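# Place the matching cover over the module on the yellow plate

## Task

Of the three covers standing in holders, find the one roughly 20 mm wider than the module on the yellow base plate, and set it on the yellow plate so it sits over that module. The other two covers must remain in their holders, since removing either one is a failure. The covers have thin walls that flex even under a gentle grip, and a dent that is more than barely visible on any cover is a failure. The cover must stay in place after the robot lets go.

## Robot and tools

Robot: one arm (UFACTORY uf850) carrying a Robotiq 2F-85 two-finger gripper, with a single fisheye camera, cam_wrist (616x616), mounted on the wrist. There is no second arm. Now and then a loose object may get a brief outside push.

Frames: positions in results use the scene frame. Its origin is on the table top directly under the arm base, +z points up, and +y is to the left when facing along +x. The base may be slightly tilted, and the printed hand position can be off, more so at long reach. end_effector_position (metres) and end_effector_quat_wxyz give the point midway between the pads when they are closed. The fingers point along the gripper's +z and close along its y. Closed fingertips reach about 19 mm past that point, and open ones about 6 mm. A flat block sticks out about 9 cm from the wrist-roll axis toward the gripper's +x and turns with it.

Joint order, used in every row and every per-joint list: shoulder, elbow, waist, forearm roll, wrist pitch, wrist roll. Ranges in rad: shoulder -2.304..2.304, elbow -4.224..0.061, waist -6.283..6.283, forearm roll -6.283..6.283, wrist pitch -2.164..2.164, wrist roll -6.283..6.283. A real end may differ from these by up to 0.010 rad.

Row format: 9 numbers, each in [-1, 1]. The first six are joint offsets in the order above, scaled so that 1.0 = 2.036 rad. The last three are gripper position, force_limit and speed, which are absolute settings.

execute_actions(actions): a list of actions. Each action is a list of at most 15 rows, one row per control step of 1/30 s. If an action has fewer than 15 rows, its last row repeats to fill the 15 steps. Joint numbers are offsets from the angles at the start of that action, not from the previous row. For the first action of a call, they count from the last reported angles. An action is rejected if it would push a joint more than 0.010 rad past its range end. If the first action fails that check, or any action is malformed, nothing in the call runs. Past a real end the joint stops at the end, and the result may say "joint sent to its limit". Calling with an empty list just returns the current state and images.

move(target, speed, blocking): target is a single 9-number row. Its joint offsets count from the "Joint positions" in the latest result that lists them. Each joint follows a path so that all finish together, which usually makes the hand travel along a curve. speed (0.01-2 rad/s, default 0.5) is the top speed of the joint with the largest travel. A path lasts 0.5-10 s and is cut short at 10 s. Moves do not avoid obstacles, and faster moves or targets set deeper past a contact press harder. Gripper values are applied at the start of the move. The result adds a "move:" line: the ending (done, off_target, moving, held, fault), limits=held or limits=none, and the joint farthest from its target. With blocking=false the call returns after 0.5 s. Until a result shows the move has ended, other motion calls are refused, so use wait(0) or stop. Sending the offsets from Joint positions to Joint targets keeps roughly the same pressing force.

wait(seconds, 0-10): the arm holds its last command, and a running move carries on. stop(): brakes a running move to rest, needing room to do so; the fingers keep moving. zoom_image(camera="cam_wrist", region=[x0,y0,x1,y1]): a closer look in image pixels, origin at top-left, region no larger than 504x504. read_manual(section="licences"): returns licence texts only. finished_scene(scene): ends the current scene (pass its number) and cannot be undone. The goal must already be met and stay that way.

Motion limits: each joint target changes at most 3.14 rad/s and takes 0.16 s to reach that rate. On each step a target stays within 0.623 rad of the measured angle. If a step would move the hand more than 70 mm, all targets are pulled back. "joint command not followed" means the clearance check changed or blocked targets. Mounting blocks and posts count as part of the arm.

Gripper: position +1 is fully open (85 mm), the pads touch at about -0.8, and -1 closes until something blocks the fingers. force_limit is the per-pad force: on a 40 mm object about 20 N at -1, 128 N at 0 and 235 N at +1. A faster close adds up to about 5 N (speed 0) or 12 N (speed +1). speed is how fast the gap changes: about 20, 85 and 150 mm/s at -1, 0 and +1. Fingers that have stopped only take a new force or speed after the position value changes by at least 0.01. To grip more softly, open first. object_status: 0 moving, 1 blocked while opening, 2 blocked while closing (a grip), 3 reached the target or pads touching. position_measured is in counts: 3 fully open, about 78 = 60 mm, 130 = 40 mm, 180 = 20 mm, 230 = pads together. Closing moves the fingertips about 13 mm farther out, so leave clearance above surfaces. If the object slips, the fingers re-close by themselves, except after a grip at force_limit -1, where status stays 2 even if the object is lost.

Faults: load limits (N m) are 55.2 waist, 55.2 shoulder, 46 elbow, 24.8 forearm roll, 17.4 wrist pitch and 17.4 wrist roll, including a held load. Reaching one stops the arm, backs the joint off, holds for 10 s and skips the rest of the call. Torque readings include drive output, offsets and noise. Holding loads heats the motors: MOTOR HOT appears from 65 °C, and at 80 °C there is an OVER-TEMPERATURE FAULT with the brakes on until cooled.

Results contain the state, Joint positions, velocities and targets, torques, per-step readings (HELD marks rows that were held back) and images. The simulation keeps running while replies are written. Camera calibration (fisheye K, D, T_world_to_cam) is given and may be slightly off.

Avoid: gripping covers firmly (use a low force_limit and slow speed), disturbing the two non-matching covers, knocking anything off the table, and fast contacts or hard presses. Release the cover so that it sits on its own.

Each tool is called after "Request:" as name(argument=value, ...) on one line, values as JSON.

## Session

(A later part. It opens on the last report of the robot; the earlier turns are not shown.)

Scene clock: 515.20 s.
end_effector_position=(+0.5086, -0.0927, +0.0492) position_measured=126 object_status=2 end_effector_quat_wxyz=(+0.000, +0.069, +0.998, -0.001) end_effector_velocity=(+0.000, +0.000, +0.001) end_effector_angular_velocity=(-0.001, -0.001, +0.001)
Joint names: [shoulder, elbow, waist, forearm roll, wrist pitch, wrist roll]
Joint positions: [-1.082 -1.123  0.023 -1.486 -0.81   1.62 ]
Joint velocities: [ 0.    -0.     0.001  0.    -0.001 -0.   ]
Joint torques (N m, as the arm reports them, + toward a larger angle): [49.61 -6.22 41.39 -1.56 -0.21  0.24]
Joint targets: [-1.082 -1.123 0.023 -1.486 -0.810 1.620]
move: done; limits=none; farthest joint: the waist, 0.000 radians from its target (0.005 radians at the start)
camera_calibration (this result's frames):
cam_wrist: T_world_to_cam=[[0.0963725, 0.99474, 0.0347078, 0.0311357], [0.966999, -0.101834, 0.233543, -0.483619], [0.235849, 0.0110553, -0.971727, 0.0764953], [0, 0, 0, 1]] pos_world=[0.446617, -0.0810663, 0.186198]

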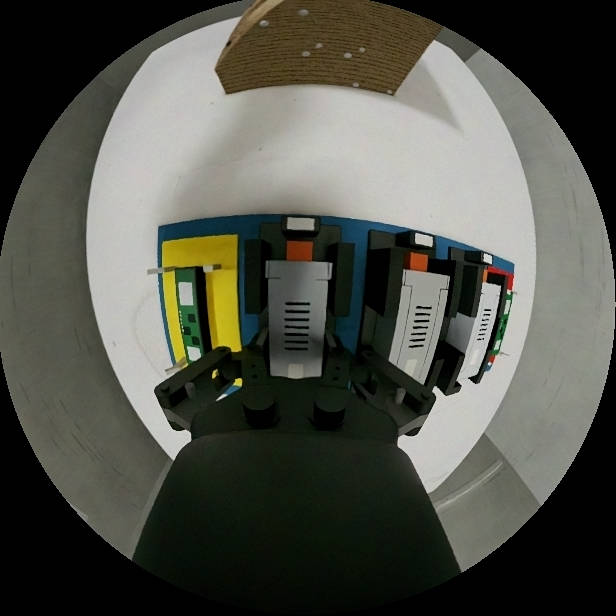

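Request:
execute_actions(actions=[[[0,0,0,0,0,0,-0.98,-0.73,-1]]])

Request:
zoom_image(camera="cam_wrist", region=[240, 250, 360, 380])

Scene clock: 526.40 s.
end_effector_position=(+0.5087, -0.0927, +0.0493) position_measured=127 object_status=2 end_effector_quat_wxyz=(+0.000, +0.069, +0.998, -0.001) end_effector_velocity=(+0.000, -0.000, -0.000) end_effector_angular_velocity=(+0.001, +0.000, +0.000)
Joint names: [shoulder, elbow, waist, forearm roll, wrist pitch, wrist roll]
Joint positions: [-1.082 -1.123  0.023 -1.486 -0.81   1.62 ]
Joint velocities: [ 0.001  0.    -0.001 -0.     0.001 -0.001]
Joint torques (N m, as the arm reports them, + toward a larger angle): [49.57 -6.51 40.66 -1.8  -0.29  0.09]
Joint targets: [-1.082 -1.123 0.023 -1.486 -0.810 1.620]
Step readings (joint positions):
0: [-1.082 -1.123 0.023 -1.486 -0.810 1.620]
1: [-1.082 -1.123 0.023 -1.486 -0.810 1.620]
2: [-1.082 -1.123 0.023 -1.486 -0.810 1.620]
4: [-1.082 -1.123 0.023 -1.486 -0.810 1.620]
8: [-1.082 -1.123 0.023 -1.486 -0.810 1.620]
15: Joint positions above
camera_calibration (this result's frames):
cam_wrist: T_world_to_cam=[[0.0964377, 0.994734, 0.0346956, 0.031108], [0.966946, -0.101896, 0.233738, -0.483735], [0.236042, 0.0110077, -0.97168, 0.0764469], [0, 0, 0, 1]] pos_world=[0.4467, -0.0810765, 0.18627]

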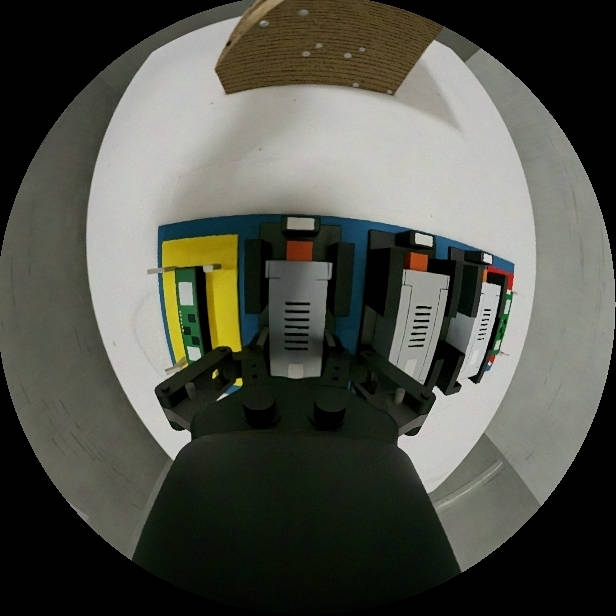

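Region (240, 250, 360, 380) of cam_wrist's 616x616 image, scaled by 3.877, with more detail than that image has; it fills the left 465 columns of this view, and the rest is white.

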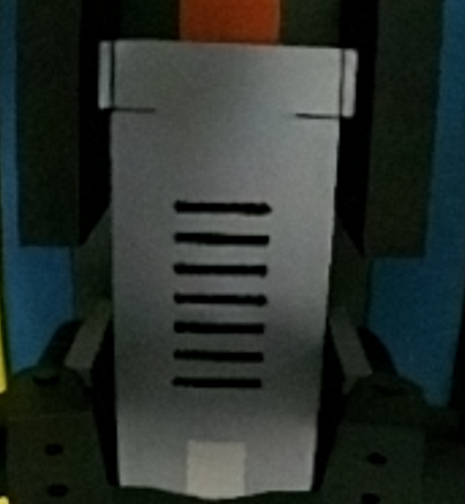

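Request:
move(target=[0.0024, 0.0012, 0.0021, 0.0032, -0.0002, -0.0016, -0.98, -0.73, -1], speed=0.01)

Request:
zoom_image(camera="cam_wrist", region=[240, 250, 360, 380])

Scene clock: 530.43 s.
end_effector_position=(+0.5085, -0.0927, +0.0522) position_measured=128 object_status=2 end_effector_quat_wxyz=(+0.000, +0.069, +0.998, -0.001) end_effector_velocity=(-0.002, +0.001, -0.001) end_effector_angular_velocity=(+0.000, +0.004, +0.002)
Joint names: [shoulder, elbow, waist, forearm roll, wrist pitch, wrist roll]
Joint positions: [-1.077 -1.121  0.027 -1.48  -0.81   1.617]
Joint velocities: [-0.001  0.003 -0.     0.001  0.     0.001]
Joint torques (N m, as the arm reports them, + toward a larger angle): [54.12 -7.54 45.39 -1.79 -0.33  0.08]
Joint targets: [-1.077 -1.121 0.027 -1.480 -0.810 1.617]
move: done; limits=none; farthest joint: the waist, 0.000 radians from its target (0.004 radians at the start)
camera_calibration (this result's frames):
cam_wrist: T_world_to_cam=[[0.0963901, 0.99474, 0.0346695, 0.0310209], [0.967007, -0.101841, 0.233508, -0.484303], [0.23581, 0.0110178, -0.971737, 0.0794265], [0, 0, 0, 1]] pos_world=[0.446604, -0.0810548, 0.189195]

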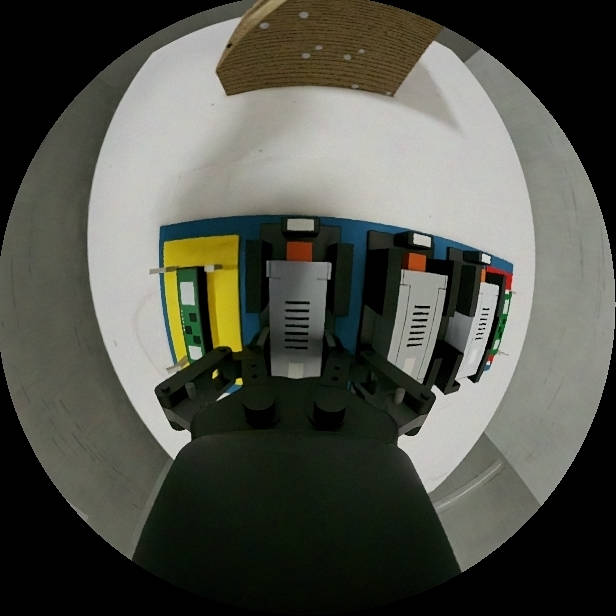

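Region (240, 250, 360, 380) of cam_wrist's 616x616 image, scaled by 3.877, with more detail than that image has; it fills the left 465 columns of this view, and the rest is white.

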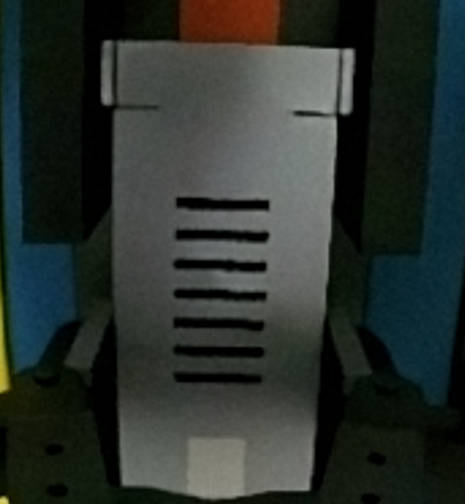

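Request:
execute_actions(actions=[[[0,0,0,0,0,0,0.25,-1,-0.5]]])

Request:
move(target=[-0.0112, -0.0060, -0.0097, -0.0147, 0.0008, 0.0073, 0.25, -1, -0.5], speed=0.06)

Request:
zoom_image(camera="cam_wrist", region=[240, 250, 360, 380])

Request:
zoom_image(camera="cam_wrist", region=[240, 200, 480, 300])

Scene clock: 539.00 s.
end_effector_position=(+0.5089, -0.0927, +0.0524) position_measured=98 object_status=0 end_effector_quat_wxyz=(+0.001, +0.069, +0.998, -0.001) end_effector_velocity=(-0.003, -0.000, -0.002) end_effector_angular_velocity=(+0.001, +0.005, +0.001)
Joint names: [shoulder, elbow, waist, forearm roll, wrist pitch, wrist roll]
Joint positions: [-1.077 -1.121  0.028 -1.48  -0.81   1.617]
Joint velocities: [-0.001  0.002 -0.003  0.     0.001 -0.001]
Joint torques (N m, as the arm reports them, + toward a larger angle): [39.09 -3.89 33.14 -1.02  0.04  0.09]
Joint targets: [-1.077 -1.121 0.027 -1.480 -0.810 1.617]
Step readings (joint positions):
0: [-1.077 -1.121 0.027 -1.480 -0.810 1.617]
1: [-1.077 -1.121 0.027 -1.480 -0.810 1.617]
2: [-1.077 -1.121 0.028 -1.480 -0.810 1.617]
4: [-1.077 -1.121 0.028 -1.479 -0.811 1.617]
8: [-1.076 -1.122 0.029 -1.480 -0.811 1.617]
15: Joint positions above
camera_calibration (this result's frames):
cam_wrist: T_world_to_cam=[[0.0965411, 0.994726, 0.0346337, 0.0309706], [0.966851, -0.101986, 0.234088, -0.484649], [0.236386, 0.0108865, -0.971598, 0.0792515], [0, 0, 0, 1]] pos_world=[0.44686, -0.0810975, 0.189379]

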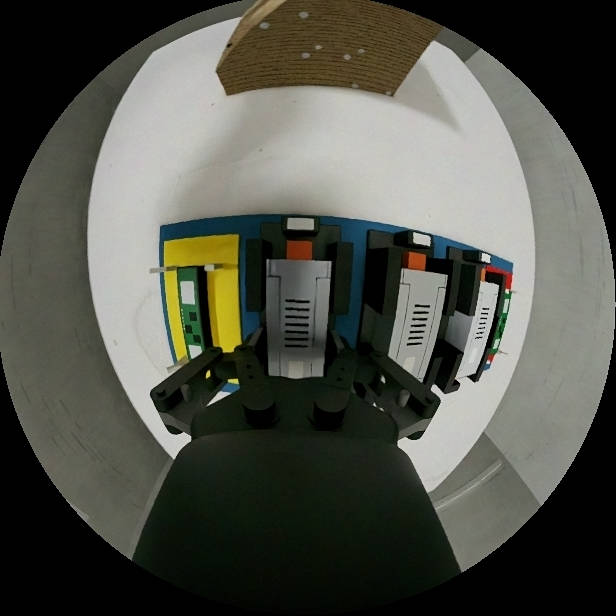

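Scene clock: 539.80 s.
end_effector_position=(+0.5090, -0.0928, +0.0385) position_measured=98 object_status=3 end_effector_quat_wxyz=(+0.001, +0.069, +0.998, -0.001) end_effector_velocity=(-0.000, +0.000, -0.000) end_effector_angular_velocity=(-0.002, -0.000, -0.000)
Joint names: [shoulder, elbow, waist, forearm roll, wrist pitch, wrist roll]
Joint positions: [-1.1   -1.133  0.008 -1.509 -0.809  1.632]
Joint velocities: [-0.001 -0.    -0.    -0.001 -0.002  0.002]
Joint torques (N m, as the arm reports them, + toward a larger angle): [38.39 -3.52 32.7  -1.27 -0.13  0.07]
Joint targets: [-1.100 -1.133 0.008 -1.509 -0.809 1.632]
move: done; limits=none; farthest joint: the forearm roll, 0.001 radians from its target (0.030 radians at the start)
camera_calibration (this result's frames):
cam_wrist: T_world_to_cam=[[0.0967885, 0.9947, 0.0347019, 0.0313394], [0.966774, -0.102245, 0.234294, -0.481562], [0.2366, 0.0108719, -0.971546, 0.0656186], [0, 0, 0, 1]] pos_world=[0.447003, -0.081124, 0.175491]

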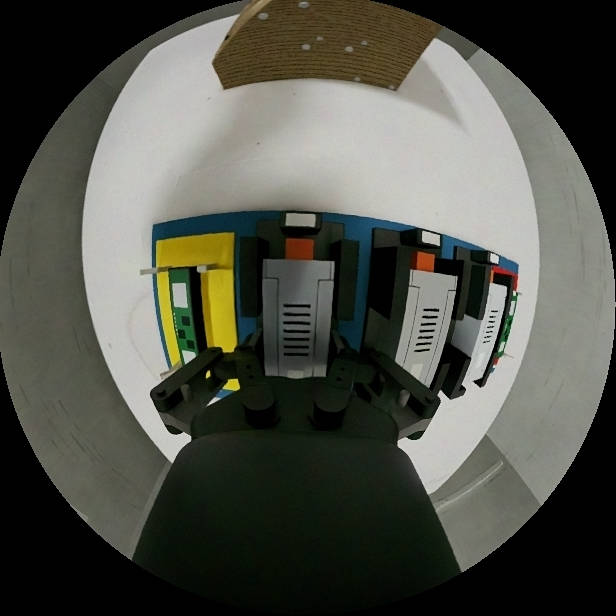

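Region (240, 250, 360, 380) of cam_wrist's 616x616 image, scaled by 3.877, with more detail than that image has; it fills the left 465 columns of this view, and the rest is white.

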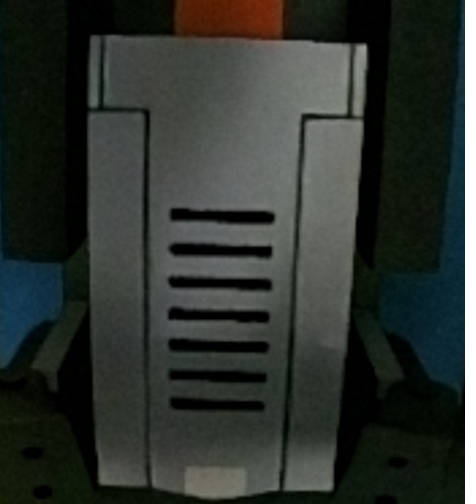

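Region (240, 200, 480, 300) of cam_wrist's 616x616 image, scaled by 2.100, with more detail than that image has; it fills the top 210 rows of this view, and the rest is white.

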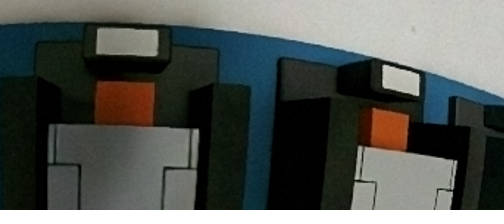

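Request:
execute_actions(actions=[[[0,0,0,0,0,0,-1,-0.65,-1]],[[0,0,0,0,0,0,-1,-0.65,-1]]])

Request:
zoom_image(camera="cam_wrist", region=[240, 250, 360, 380])

Scene clock: 544.37 s.
end_effector_position=(+0.5094, -0.0928, +0.0390) position_measured=128 object_status=2 end_effector_quat_wxyz=(+0.001, +0.069, +0.998, -0.001) end_effector_velocity=(-0.000, +0.001, -0.001) end_effector_angular_velocity=(+0.001, +0.001, +0.001)
Joint names: [shoulder, elbow, waist, forearm roll, wrist pitch, wrist roll]
Joint positions: [-1.099 -1.133  0.009 -1.509 -0.809  1.632]
Joint velocities: [-0.002 -0.     0.    -0.     0.001  0.   ]
Joint torques (N m, as the arm reports them, + toward a larger angle): [29.78 -2.95 23.3  -1.73  0.25  0.13]
Joint targets: [-1.099 -1.133 0.008 -1.509 -0.809 1.632]
Step readings (joint positions; steps 1 to 15: 1st action; 16 to 30: 2nd action):
0: [-1.100 -1.133 0.008 -1.509 -0.809 1.632]
1: [-1.100 -1.133 0.008 -1.509 -0.809 1.632]
2: [-1.100 -1.133 0.008 -1.509 -0.809 1.632]
4: [-1.100 -1.133 0.008 -1.509 -0.809 1.632]
8: [-1.100 -1.133 0.008 -1.509 -0.809 1.632]
15: [-1.099 -1.133 0.008 -1.509 -0.809 1.632]
16: [-1.099 -1.133 0.008 -1.509 -0.809 1.632]
17: [-1.099 -1.133 0.009 -1.509 -0.809 1.632]
19: [-1.099 -1.133 0.009 -1.509 -0.809 1.632]
23: [-1.099 -1.133 0.009 -1.509 -0.809 1.632]
30: Joint positions above
camera_calibration (this result's frames):
cam_wrist: T_world_to_cam=[[0.096872, 0.994696, 0.034566, 0.0312844], [0.966582, -0.102302, 0.23506, -0.481965], [0.23735, 0.0106401, -0.971366, 0.0655587], [0, 0, 0, 1]] pos_world=[0.447268, -0.0811222, 0.175891]

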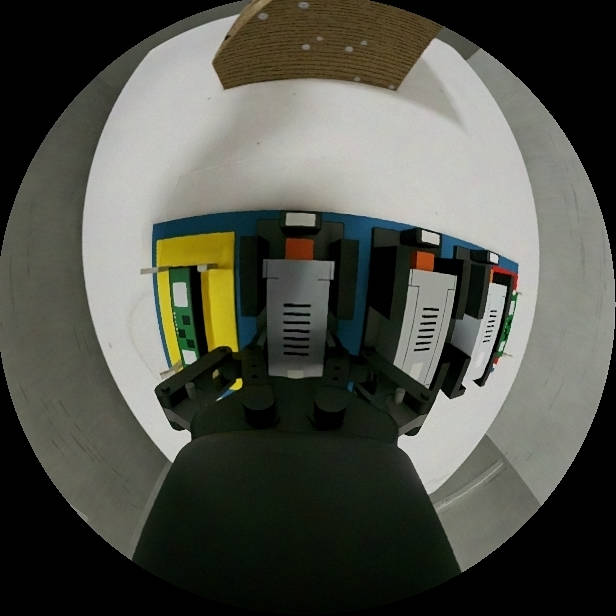

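Region (240, 250, 360, 380) of cam_wrist's 616x616 image, scaled by 3.877, with more detail than that image has; it fills the left 465 columns of this view, and the rest is white.

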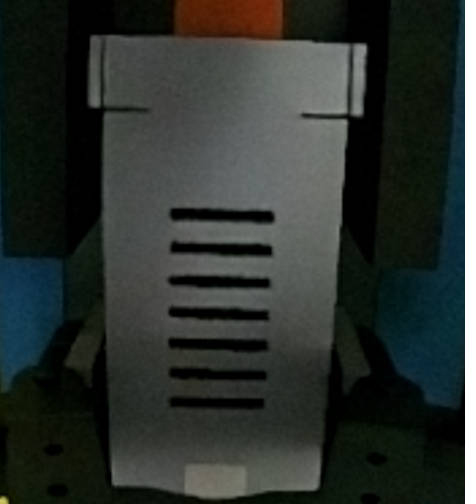

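Request:
execute_actions(actions=[[[0.0002,0.0001,0.0002,0.0003,0,-0.0001,-1,-0.65,-1],[0.0004,0.0002,0.0003,0.0005,0,-0.0002,-1,-0.65,-1],[0.0006,0.0003,0.0005,0.0008,0,-0.0004,-1,-0.65,-1]],[[0,0,0,0,0,0,-0.98,-0.66,-1]]])

Request:
zoom_image(camera="cam_wrist", region=[240, 250, 360, 380])

Scene clock: 553.43 s.
end_effector_position=(+0.5090, -0.0928, +0.0393) position_measured=128 object_status=2 end_effector_quat_wxyz=(+0.001, +0.069, +0.998, -0.001) end_effector_velocity=(-0.000, +0.000, -0.000) end_effector_angular_velocity=(+0.001, +0.000, -0.000)
Joint names: [shoulder, elbow, waist, forearm roll, wrist pitch, wrist roll]
Joint positions: [-1.098 -1.132  0.009 -1.508 -0.809  1.631]
Joint velocities: [-0.     0.     0.     0.     0.001  0.001]
Joint torques (N m, as the arm reports them, + toward a larger angle): [38.81 -2.59 32.77 -1.33 -0.12  0.11]
Joint targets: [-1.098 -1.132 0.009 -1.508 -0.809 1.631]
Step readings (joint positions; steps 1 to 15: 1st action; 16 to 30: 2nd action):
0: [-1.099 -1.133 0.008 -1.509 -0.809 1.632]
1: [-1.099 -1.133 0.008 -1.509 -0.809 1.632]
2: [-1.099 -1.133 0.008 -1.509 -0.809 1.632]
4: [-1.099 -1.133 0.009 -1.508 -0.809 1.631]
8: [-1.099 -1.133 0.009 -1.508 -0.809 1.631]
15: [-1.098 -1.132 0.009 -1.508 -0.809 1.631]
16: [-1.098 -1.132 0.009 -1.508 -0.809 1.631]
17: [-1.098 -1.132 0.009 -1.508 -0.809 1.631]
19: [-1.098 -1.132 0.009 -1.508 -0.809 1.631]
23: [-1.098 -1.132 0.009 -1.508 -0.809 1.631]
30: Joint positions above
camera_calibration (this result's frames):
cam_wrist: T_world_to_cam=[[0.0967842, 0.9947, 0.0347124, 0.0313066], [0.966817, -0.102241, 0.234121, -0.481658], [0.236429, 0.0109014, -0.971588, 0.0664342], [0, 0, 0, 1]] pos_world=[0.446938, -0.0811102, 0.176226]

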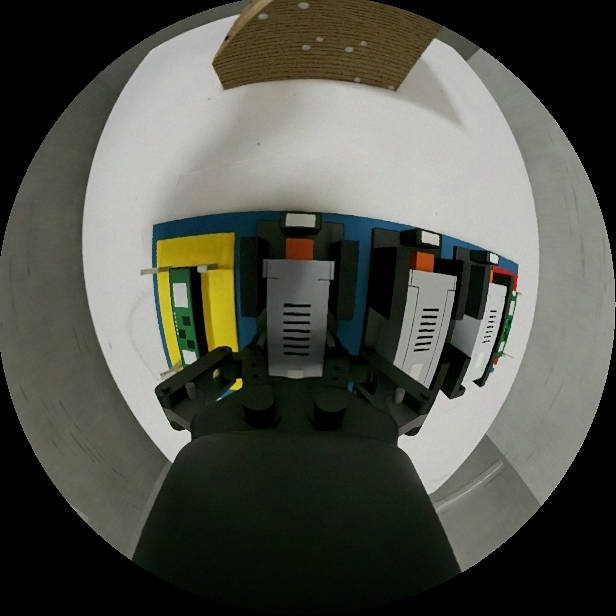

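Region (240, 250, 360, 380) of cam_wrist's 616x616 image, scaled by 3.877, with more detail than that image has; it fills the left 465 columns of this view, and the rest is white.

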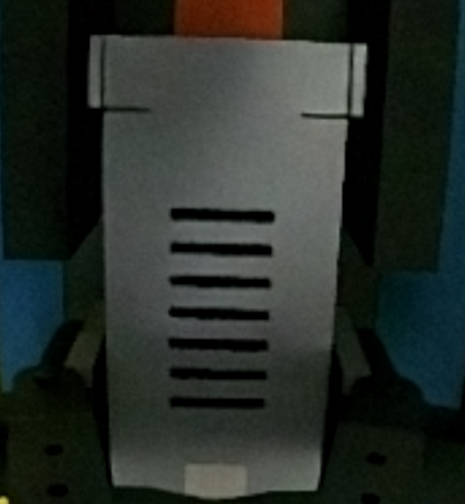

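Request:
move(target=[0.0024, 0.0013, 0.0021, 0.0032, -0.0002, -0.0016, -0.98, -0.66, -1], speed=0.01)

Request:
zoom_image(camera="cam_wrist", region=[240, 250, 360, 380])

Scene clock: 560.03 s.
end_effector_position=(+0.5086, -0.0927, +0.0421) position_measured=128 object_status=2 end_effector_quat_wxyz=(+0.000, +0.069, +0.998, -0.001) end_effector_velocity=(+0.001, +0.000, +0.001) end_effector_angular_velocity=(-0.000, -0.002, +0.000)
Joint names: [shoulder, elbow, waist, forearm roll, wrist pitch, wrist roll]
Joint positions: [-1.094 -1.13   0.013 -1.501 -0.809  1.628]
Joint velocities: [ 0.001 -0.001  0.002  0.001 -0.    -0.001]
Joint torques (N m, as the arm reports them, + toward a larger angle): [51.32 -5.2  45.33 -0.82 -0.31  0.15]
Joint targets: [-1.094 -1.130 0.013 -1.501 -0.809 1.628]
move: done; limits=none; farthest joint: the shoulder, 0.001 radians from its target (0.005 radians at the start)
camera_calibration (this result's frames):
cam_wrist: T_world_to_cam=[[0.0965091, 0.994733, 0.0345318, 0.0313616], [0.966983, -0.101925, 0.23357, -0.482045], [0.235859, 0.0108501, -0.971727, 0.0695334], [0, 0, 0, 1]] pos_world=[0.446702, -0.0810833, 0.179076]

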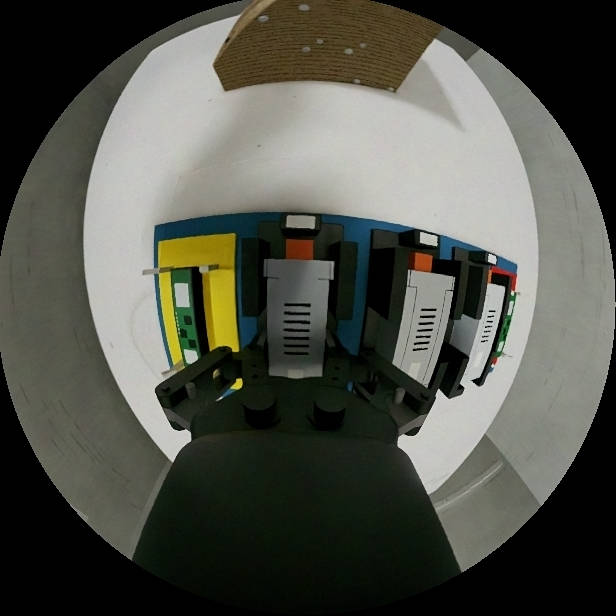

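Region (240, 250, 360, 380) of cam_wrist's 616x616 image, scaled by 3.877, with more detail than that image has; it fills the left 465 columns of this view, and the rest is white.

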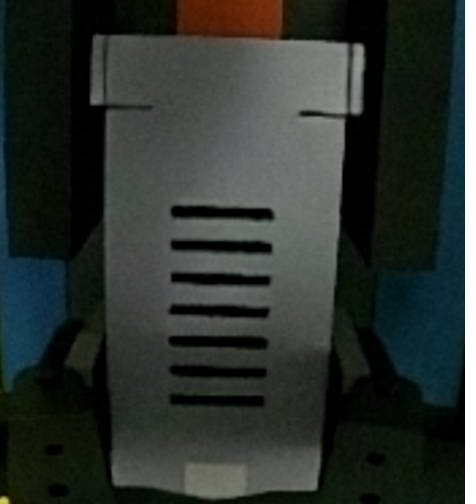

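Request:
move(target=[0.0024, 0.0013, 0.0021, 0.0032, -0.0002, -0.0016, -0.98, -0.66, -1], speed=0.01)

Request:
zoom_image(camera="cam_wrist", region=[240, 250, 360, 380])

Scene clock: 566.77 s.
end_effector_position=(+0.5086, -0.0927, +0.0451) position_measured=128 object_status=2 end_effector_quat_wxyz=(+0.000, +0.069, +0.998, -0.001) end_effector_velocity=(-0.001, +0.000, -0.000) end_effector_angular_velocity=(-0.001, +0.001, +0.001)
Joint names: [shoulder, elbow, waist, forearm roll, wrist pitch, wrist roll]
Joint positions: [-1.089 -1.127  0.017 -1.495 -0.81   1.625]
Joint velocities: [-0.001  0.     0.     0.001 -0.001 -0.   ]
Joint torques (N m, as the arm reports them, + toward a larger angle): [52.71 -5.75 45.85 -0.81 -0.1   0.19]
Joint targets: [-1.089 -1.127 0.017 -1.495 -0.810 1.624]
move: done; limits=none; farthest joint: the waist, 0.000 radians from its target (0.004 radians at the start)
camera_calibration (this result's frames):
cam_wrist: T_world_to_cam=[[0.0964671, 0.99474, 0.0344446, 0.0313037], [0.967001, -0.101863, 0.233522, -0.482734], [0.235802, 0.0107808, -0.971741, 0.0724375], [0, 0, 0, 1]] pos_world=[0.446703, -0.0810928, 0.182041]

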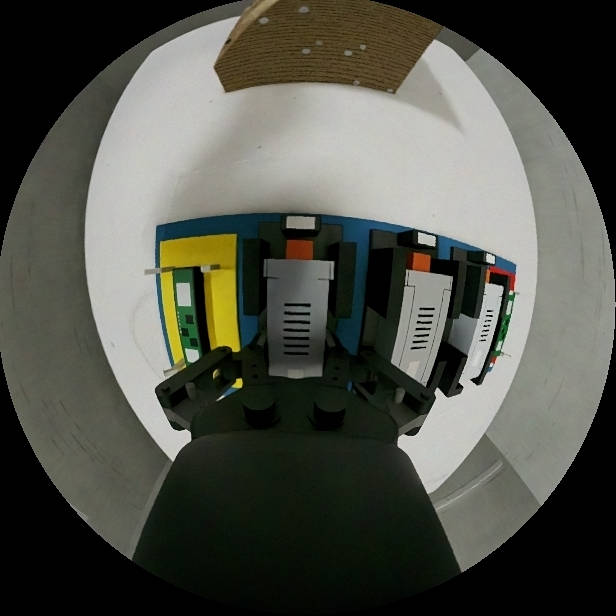

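Region (240, 250, 360, 380) of cam_wrist's 616x616 image, scaled by 3.877, with more detail than that image has; it fills the left 465 columns of this view, and the rest is white.

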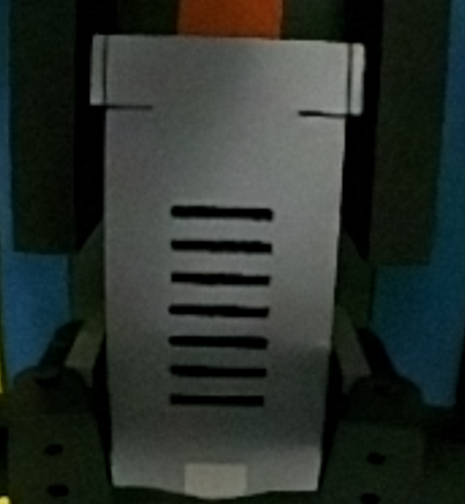

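Request:
move(target=[0.0120, 0.0061, 0.0104, 0.0159, -0.0010, -0.0081, -0.98, -0.66, -1], speed=0.015)

Request:
zoom_image(camera="cam_wrist", region=[240, 250, 360, 380])

Scene clock: 606.80 s.
end_effector_position=(+0.5086, -0.0927, +0.0601) position_measured=129 object_status=2 end_effector_quat_wxyz=(+0.000, +0.069, +0.998, -0.001) end_effector_velocity=(-0.001, +0.000, -0.001) end_effector_angular_velocity=(-0.000, +0.002, +0.001)
Joint names: [shoulder, elbow, waist, forearm roll, wrist pitch, wrist roll]
Joint positions: [-1.065 -1.115  0.038 -1.462 -0.812  1.608]
Joint velocities: [-0.001  0.    -0.     0.001 -0.    -0.001]
Joint torques (N m, as the arm reports them, + toward a larger angle): [51.88 -7.05 43.3  -1.52 -0.22  0.12]
Joint targets: [-1.065 -1.115 0.038 -1.462 -0.812 1.608]
move: done; limits=none; farthest joint: the waist, 0.000 radians from its target (0.021 radians at the start)
camera_calibration (this result's frames):
cam_wrist: T_world_to_cam=[[0.096293, 0.994756, 0.034474, 0.0308695], [0.967008, -0.101701, 0.233564, -0.486197], [0.235845, 0.0108461, -0.97173, 0.0870078], [0, 0, 0, 1]] pos_world=[0.446664, -0.0810982, 0.197042]

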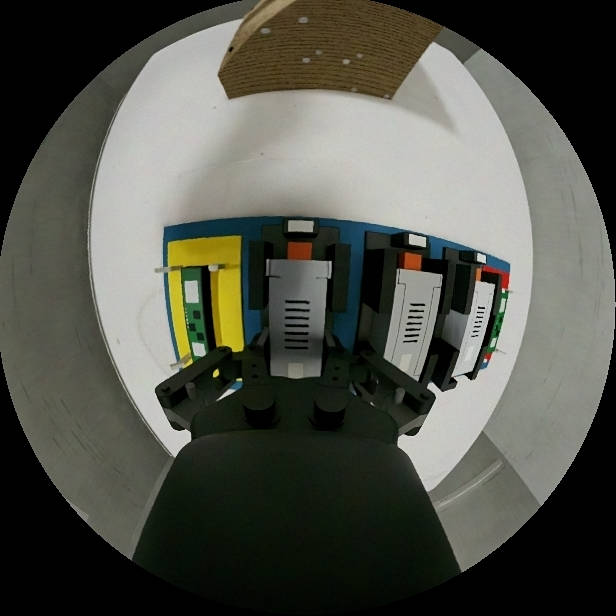

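Region (240, 250, 360, 380) of cam_wrist's 616x616 image, scaled by 3.877, with more detail than that image has; it fills the left 465 columns of this view, and the rest is white.

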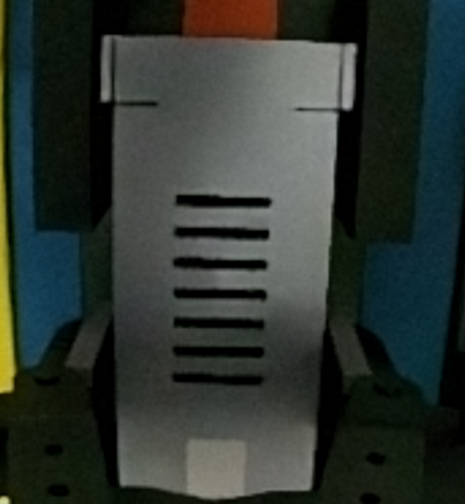

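Request:
execute_actions(actions=[[[0,0,0,0,0,0,0.2,-1,-0.5]]])

Request:
move(target=[-0.0104, -0.0052, -0.0090, -0.0138, 0.0009, 0.0070, 0.2, -1, -0.5], speed=0.06)

Request:
zoom_image(camera="cam_wrist", region=[240, 250, 360, 380])

Scene clock: 619.17 s.
end_effector_position=(+0.5089, -0.0928, +0.0603) position_measured=104 object_status=0 end_effector_quat_wxyz=(+0.001, +0.069, +0.998, -0.001) end_effector_velocity=(-0.003, +0.001, -0.002) end_effector_angular_velocity=(+0.000, +0.005, +0.002)
Joint names: [shoulder, elbow, waist, forearm roll, wrist pitch, wrist roll]
Joint positions: [-1.064 -1.115  0.039 -1.462 -0.812  1.608]
Joint velocities: [-0.003  0.002 -0.002  0.     0.    -0.   ]
Joint torques (N m, as the arm reports them, + toward a larger angle): [37.68 -3.66 32.6  -1.56 -0.11  0.19]
Joint targets: [-1.065 -1.115 0.038 -1.462 -0.812 1.608]
Step readings (joint positions):
0: [-1.065 -1.115 0.038 -1.462 -0.812 1.608]
1: [-1.065 -1.115 0.038 -1.462 -0.812 1.608]
2: [-1.065 -1.115 0.038 -1.462 -0.812 1.608]
4: [-1.064 -1.115 0.039 -1.462 -0.812 1.608]
8: [-1.063 -1.116 0.040 -1.462 -0.812 1.608]
15: Joint positions above
camera_calibration (this result's frames):
cam_wrist: T_world_to_cam=[[0.0964123, 0.994744, 0.0344759, 0.0308097], [0.96687, -0.101823, 0.234081, -0.486501], [0.236361, 0.0107655, -0.971606, 0.086876], [0, 0, 0, 1]] pos_world=[0.446879, -0.0811203, 0.197228]

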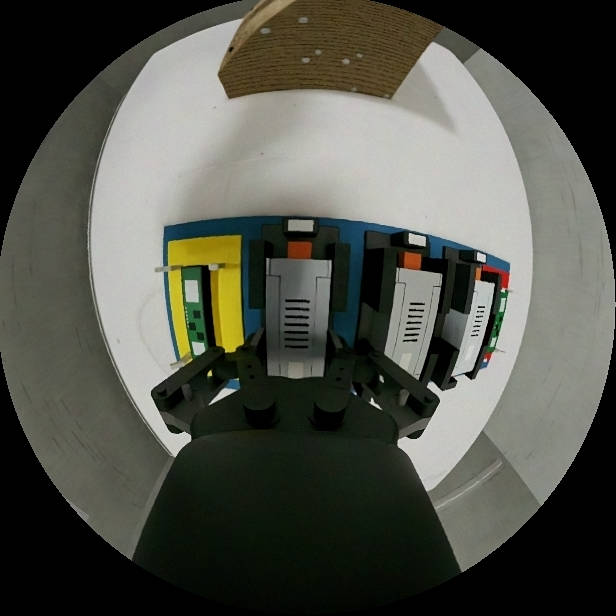

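Scene clock: 619.93 s.
end_effector_position=(+0.5089, -0.0927, +0.0473) position_measured=104 object_status=3 end_effector_quat_wxyz=(+0.001, +0.069, +0.998, -0.001) end_effector_velocity=(-0.000, +0.000, -0.000) end_effector_angular_velocity=(-0.001, -0.000, -0.000)
Joint names: [shoulder, elbow, waist, forearm roll, wrist pitch, wrist roll]
Joint positions: [-1.085 -1.125  0.02  -1.49  -0.81   1.622]
Joint velocities: [-0.001 -0.    -0.    -0.001 -0.001  0.001]
Joint torques (N m, as the arm reports them, + toward a larger angle): [39.21 -3.26 32.67 -1.17 -0.05  0.17]
Joint targets: [-1.086 -1.125 0.020 -1.491 -0.810 1.622]
move: done; limits=none; farthest joint: the waist, 0.000 radians from its target (0.018 radians at the start)
camera_calibration (this result's frames):
cam_wrist: T_world_to_cam=[[0.0963655, 0.994748, 0.0344945, 0.0312469], [0.966883, -0.101782, 0.234045, -0.483468], [0.236327, 0.0107983, -0.971614, 0.0743109], [0, 0, 0, 1]] pos_world=[0.446884, -0.0810935, 0.184277]

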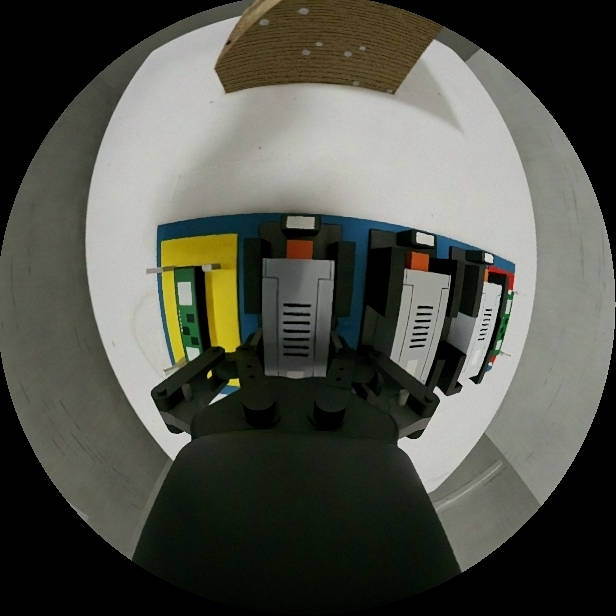

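Region (240, 250, 360, 380) of cam_wrist's 616x616 image, scaled by 3.877, with more detail than that image has; it fills the left 465 columns of this view, and the rest is white.

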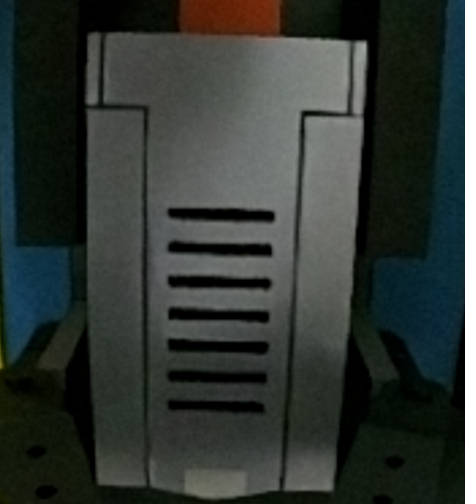

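Request:
execute_actions(actions=[[[0,0,0,0,0,0,-1,-0.58,-1]],[[0.0002,0.0001,0.0002,0.0003,0,-0.0001,-1,-0.58,-1],[0.0004,0.0002,0.0003,0.0005,0,-0.0002,-1,-0.58,-1]]])

Request:
zoom_image(camera="cam_wrist", region=[240, 250, 360, 380])

Scene clock: 633.23 s.
end_effector_position=(+0.5091, -0.0928, +0.0481) position_measured=130 object_status=2 end_effector_quat_wxyz=(+0.001, +0.069, +0.998, -0.001) end_effector_velocity=(-0.000, -0.000, +0.000) end_effector_angular_velocity=(-0.002, -0.000, +0.001)
Joint names: [shoulder, elbow, waist, forearm roll, wrist pitch, wrist roll]
Joint positions: [-1.084 -1.125  0.022 -1.489 -0.81   1.622]
Joint velocities: [-0.     0.     0.001  0.    -0.002 -0.001]
Joint torques (N m, as the arm reports them, + toward a larger angle): [35.94 -3.78 29.84 -1.35  0.23  0.22]
Joint targets: [-1.084 -1.125 0.022 -1.489 -0.810 1.622]
Step readings (joint positions; steps 1 to 15: 1st action; 16 to 30: 2nd action):
0: [-1.086 -1.125 0.020 -1.491 -0.810 1.622]
1: [-1.086 -1.125 0.020 -1.491 -0.810 1.622]
2: [-1.085 -1.125 0.020 -1.490 -0.810 1.622]
4: [-1.085 -1.125 0.020 -1.490 -0.810 1.622]
8: [-1.085 -1.125 0.020 -1.490 -0.810 1.622]
15: [-1.085 -1.125 0.021 -1.490 -0.810 1.622]
16: [-1.085 -1.125 0.021 -1.490 -0.810 1.622]
17: [-1.085 -1.125 0.021 -1.490 -0.810 1.622]
19: [-1.084 -1.125 0.022 -1.489 -0.810 1.622]
23: [-1.084 -1.125 0.022 -1.489 -0.810 1.622]
30: Joint positions above
camera_calibration (this result's frames):
cam_wrist: T_world_to_cam=[[0.0965711, 0.994736, 0.0342638, 0.0311927], [0.966752, -0.101932, 0.234522, -0.483847], [0.23678, 0.0104766, -0.971507, 0.0747621], [0, 0, 0, 1]] pos_world=[0.447046, -0.0811315, 0.185036]

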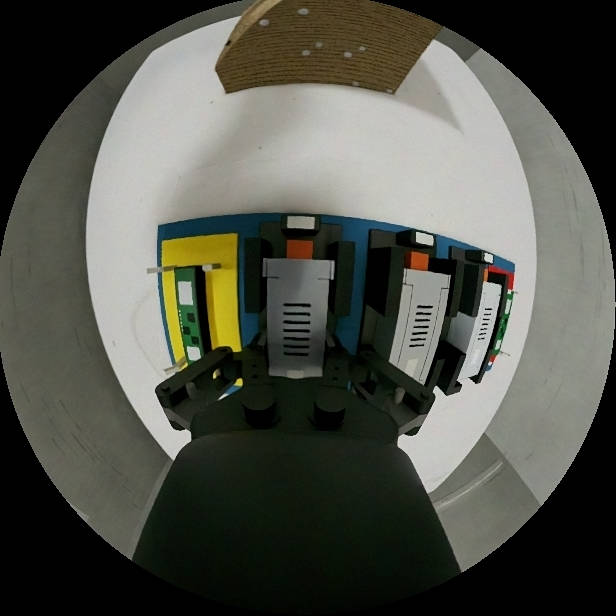

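Region (240, 250, 360, 380) of cam_wrist's 616x616 image, scaled by 3.877, with more detail than that image has; it fills the left 465 columns of this view, and the rest is white.

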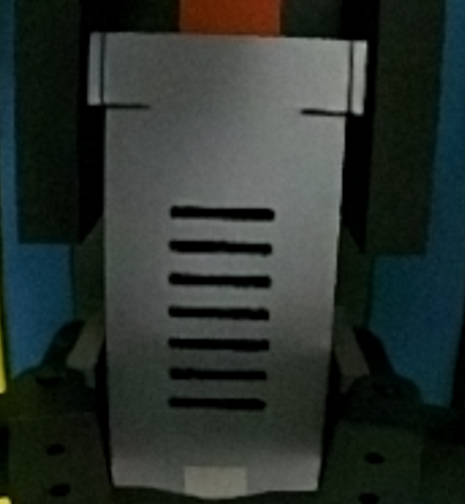

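Request:
move(target=[0.0064, 0.0032, 0.0055, 0.0085, -0.0005, -0.0043, -1, -0.58, -1], speed=0.012)

Request:
zoom_image(camera="cam_wrist", region=[240, 250, 360, 380])

Scene clock: 639.67 s.
end_effector_position=(+0.5092, -0.0929, +0.0561) position_measured=130 object_status=2 end_effector_quat_wxyz=(+0.001, +0.069, +0.998, -0.001) end_effector_velocity=(+0.000, -0.000, +0.000) end_effector_angular_velocity=(+0.001, +0.000, -0.002)
Joint names: [shoulder, elbow, waist, forearm roll, wrist pitch, wrist roll]
Joint positions: [-1.071 -1.119  0.033 -1.472 -0.811  1.613]
Joint velocities: [ 0.001  0.    -0.001  0.001  0.001 -0.   ]
Joint torques (N m, as the arm reports them, + toward a larger angle): [49.23 -6.23 42.87 -1.02  0.    0.14]
Joint targets: [-1.071 -1.118 0.033 -1.472 -0.811 1.613]
move: done; limits=none; farthest joint: the waist, 0.000 radians from its target (0.012 radians at the start)
camera_calibration (this result's frames):
cam_wrist: T_world_to_cam=[[0.0967421, 0.994717, 0.0343404, 0.0308616], [0.966705, -0.102118, 0.234637, -0.485831], [0.236904, 0.0104978, -0.971476, 0.0824454], [0, 0, 0, 1]] pos_world=[0.447138, -0.0811762, 0.193028]

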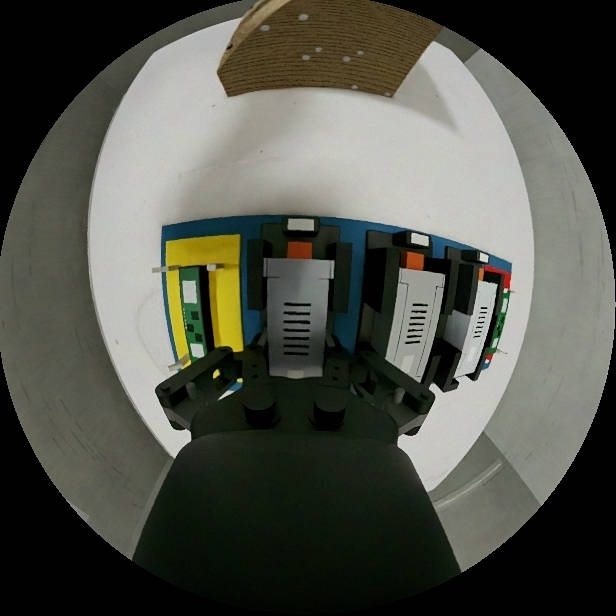

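Region (240, 250, 360, 380) of cam_wrist's 616x616 image, scaled by 3.877, with more detail than that image has; it fills the left 465 columns of this view, and the rest is white.

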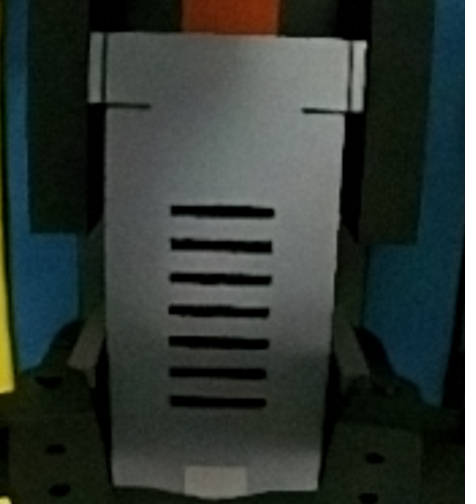

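Request:
move(target=[0.0118, 0.0056, 0.0103, 0.0161, -0.0013, -0.0084, -1, -0.58, -1], speed=0.013)

Request:
zoom_image(camera="cam_wrist", region=[240, 250, 360, 380])

Scene clock: 654.77 s.
end_effector_position=(+0.5092, -0.0929, +0.0710) position_measured=130 object_status=2 end_effector_quat_wxyz=(+0.001, +0.069, +0.998, -0.001) end_effector_velocity=(+0.000, -0.001, +0.001) end_effector_angular_velocity=(-0.001, -0.001, -0.001)
Joint names: [shoulder, elbow, waist, forearm roll, wrist pitch, wrist roll]
Joint positions: [-1.047 -1.107  0.054 -1.439 -0.814  1.596]
Joint velocities: [ 0.001  0.     0.001  0.001 -0.001 -0.   ]
Joint torques (N m, as the arm reports them, + toward a larger angle): [39.34 -4.16 31.56 -1.24 -0.07  0.14]
Joint targets: [-1.047 -1.107 0.054 -1.439 -0.814 1.596]
move: done; limits=none; farthest joint: the waist, 0.000 radians from its target (0.021 radians at the start)
camera_calibration (this result's frames):
cam_wrist: T_world_to_cam=[[0.0967913, 0.994715, 0.0342624, 0.030365], [0.966717, -0.102147, 0.234571, -0.489283], [0.236831, 0.0104177, -0.971495, 0.0969697], [0, 0, 0, 1]] pos_world=[0.447094, -0.0811933, 0.207937]

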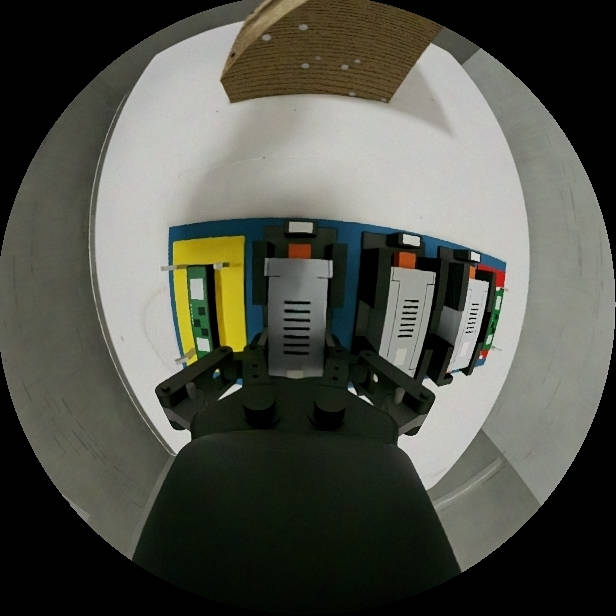

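Region (240, 250, 360, 380) of cam_wrist's 616x616 image, scaled by 3.877, with more detail than that image has; it fills the left 465 columns of this view, and the rest is white.

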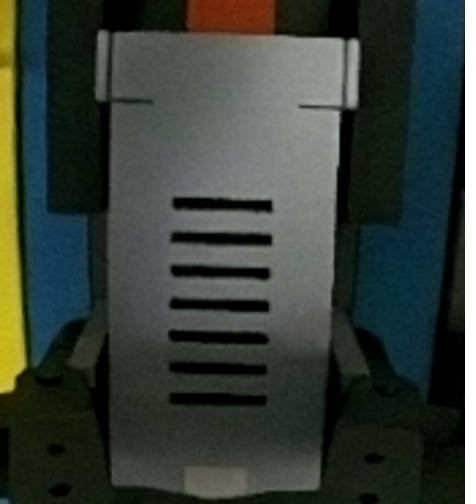

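Request:
move(target=[0.0262, 0.0104, 0.0233, 0.0377, -0.0044, -0.0211, -1, -0.58, -1], speed=0.06)

Request:
zoom_image(camera="cam_wrist", region=[240, 250, 360, 380])

Scene clock: 669.90 s.
end_effector_position=(+0.5090, -0.0929, +0.1049) position_measured=130 object_status=2 end_effector_quat_wxyz=(+0.001, +0.069, +0.998, -0.001) end_effector_velocity=(+0.000, -0.000, +0.001) end_effector_angular_velocity=(-0.000, -0.000, -0.001)
Joint names: [shoulder, elbow, waist, forearm roll, wrist pitch, wrist roll]
Joint positions: [-0.994 -1.086  0.101 -1.363 -0.823  1.553]
Joint velocities: [ 0.001  0.     0.001  0.002 -0.001 -0.   ]
Joint torques (N m, as the arm reports them, + toward a larger angle): [37.19 -4.77 32.18 -1.53 -0.09  0.2 ]
Joint targets: [-0.994 -1.086 0.101 -1.363 -0.823 1.553]
move: done; limits=none; farthest joint: the waist, 0.001 radians from its target (0.048 radians at the start)
camera_calibration (this result's frames):
cam_wrist: T_world_to_cam=[[0.0966324, 0.994729, 0.0342861, 0.0293307], [0.966811, -0.101994, 0.234253, -0.497102], [0.236515, 0.0105117, -0.971571, 0.130128], [0, 0, 0, 1]] pos_world=[0.446992, -0.0812456, 0.24187]

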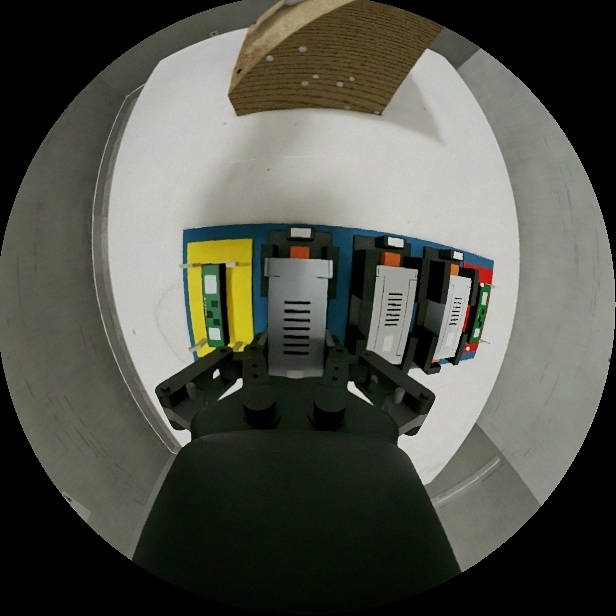

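Region (240, 250, 360, 380) of cam_wrist's 616x616 image, scaled by 3.877, with more detail than that image has; it fills the left 465 columns of this view, and the rest is white.

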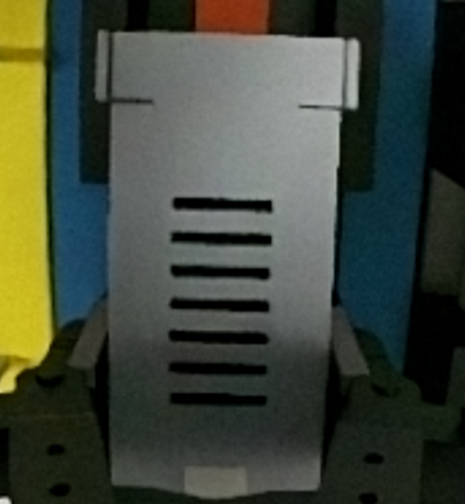

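Request:
move(target=[0.0776, 0.0121, -0.0732, 0.0647, -0.0150, -0.1412, -1, -0.58, -1], speed=0.25)

Request:
zoom_image(camera="cam_wrist", region=[220, 220, 380, 380])

Scene clock: 729.50 s.
end_effector_position=(+0.4934, -0.1977, +0.1048) position_measured=130 object_status=2 end_effector_quat_wxyz=(-0.058, +0.069, +0.996, +0.004) end_effector_velocity=(+0.000, -0.002, +0.000) end_effector_angular_velocity=(+0.000, +0.000, -0.004)
Joint names: [shoulder, elbow, waist, forearm roll, wrist pitch, wrist roll]
Joint positions: [-0.836 -1.061 -0.048 -1.231 -0.853  1.266]
Joint velocities: [ 0.003 -0.    -0.002  0.001  0.    -0.001]
Joint torques (N m, as the arm reports them, + toward a larger angle): [38.06 -4.83 31.24 -0.84 -0.2   0.11]
Joint targets: [-0.836 -1.061 -0.048 -1.231 -0.853 1.266]
move: done; limits=none; farthest joint: the waist, 0.000 radians from its target (0.149 radians at the start)
camera_calibration (this result's frames):
cam_wrist: T_world_to_cam=[[0.100489, 0.994088, 0.0411143, 0.132263], [0.987415, -0.104717, 0.118519, -0.491245], [0.122124, 0.0286869, -0.9921, 0.19697], [0, 0, 0, 1]] pos_world=[0.447717, -0.188573, 0.248198]

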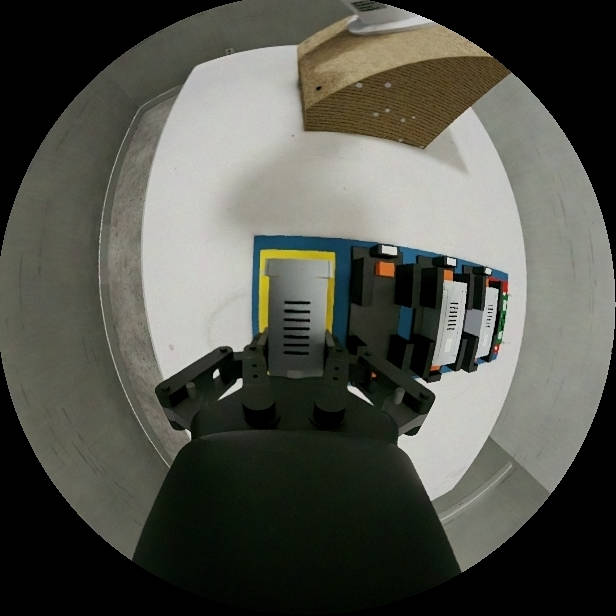

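Region (220, 220, 380, 380) of cam_wrist's 616x616 image, scaled by 3.150, with more detail than that image has.

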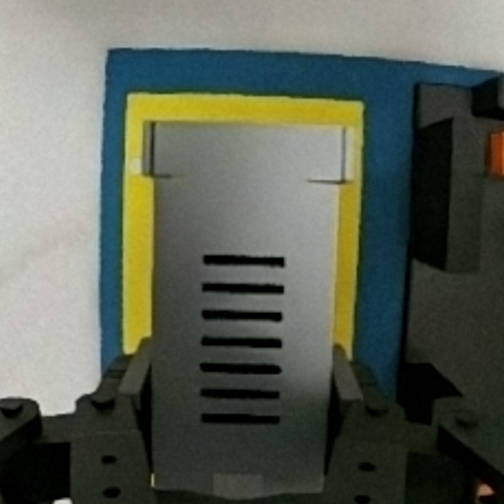

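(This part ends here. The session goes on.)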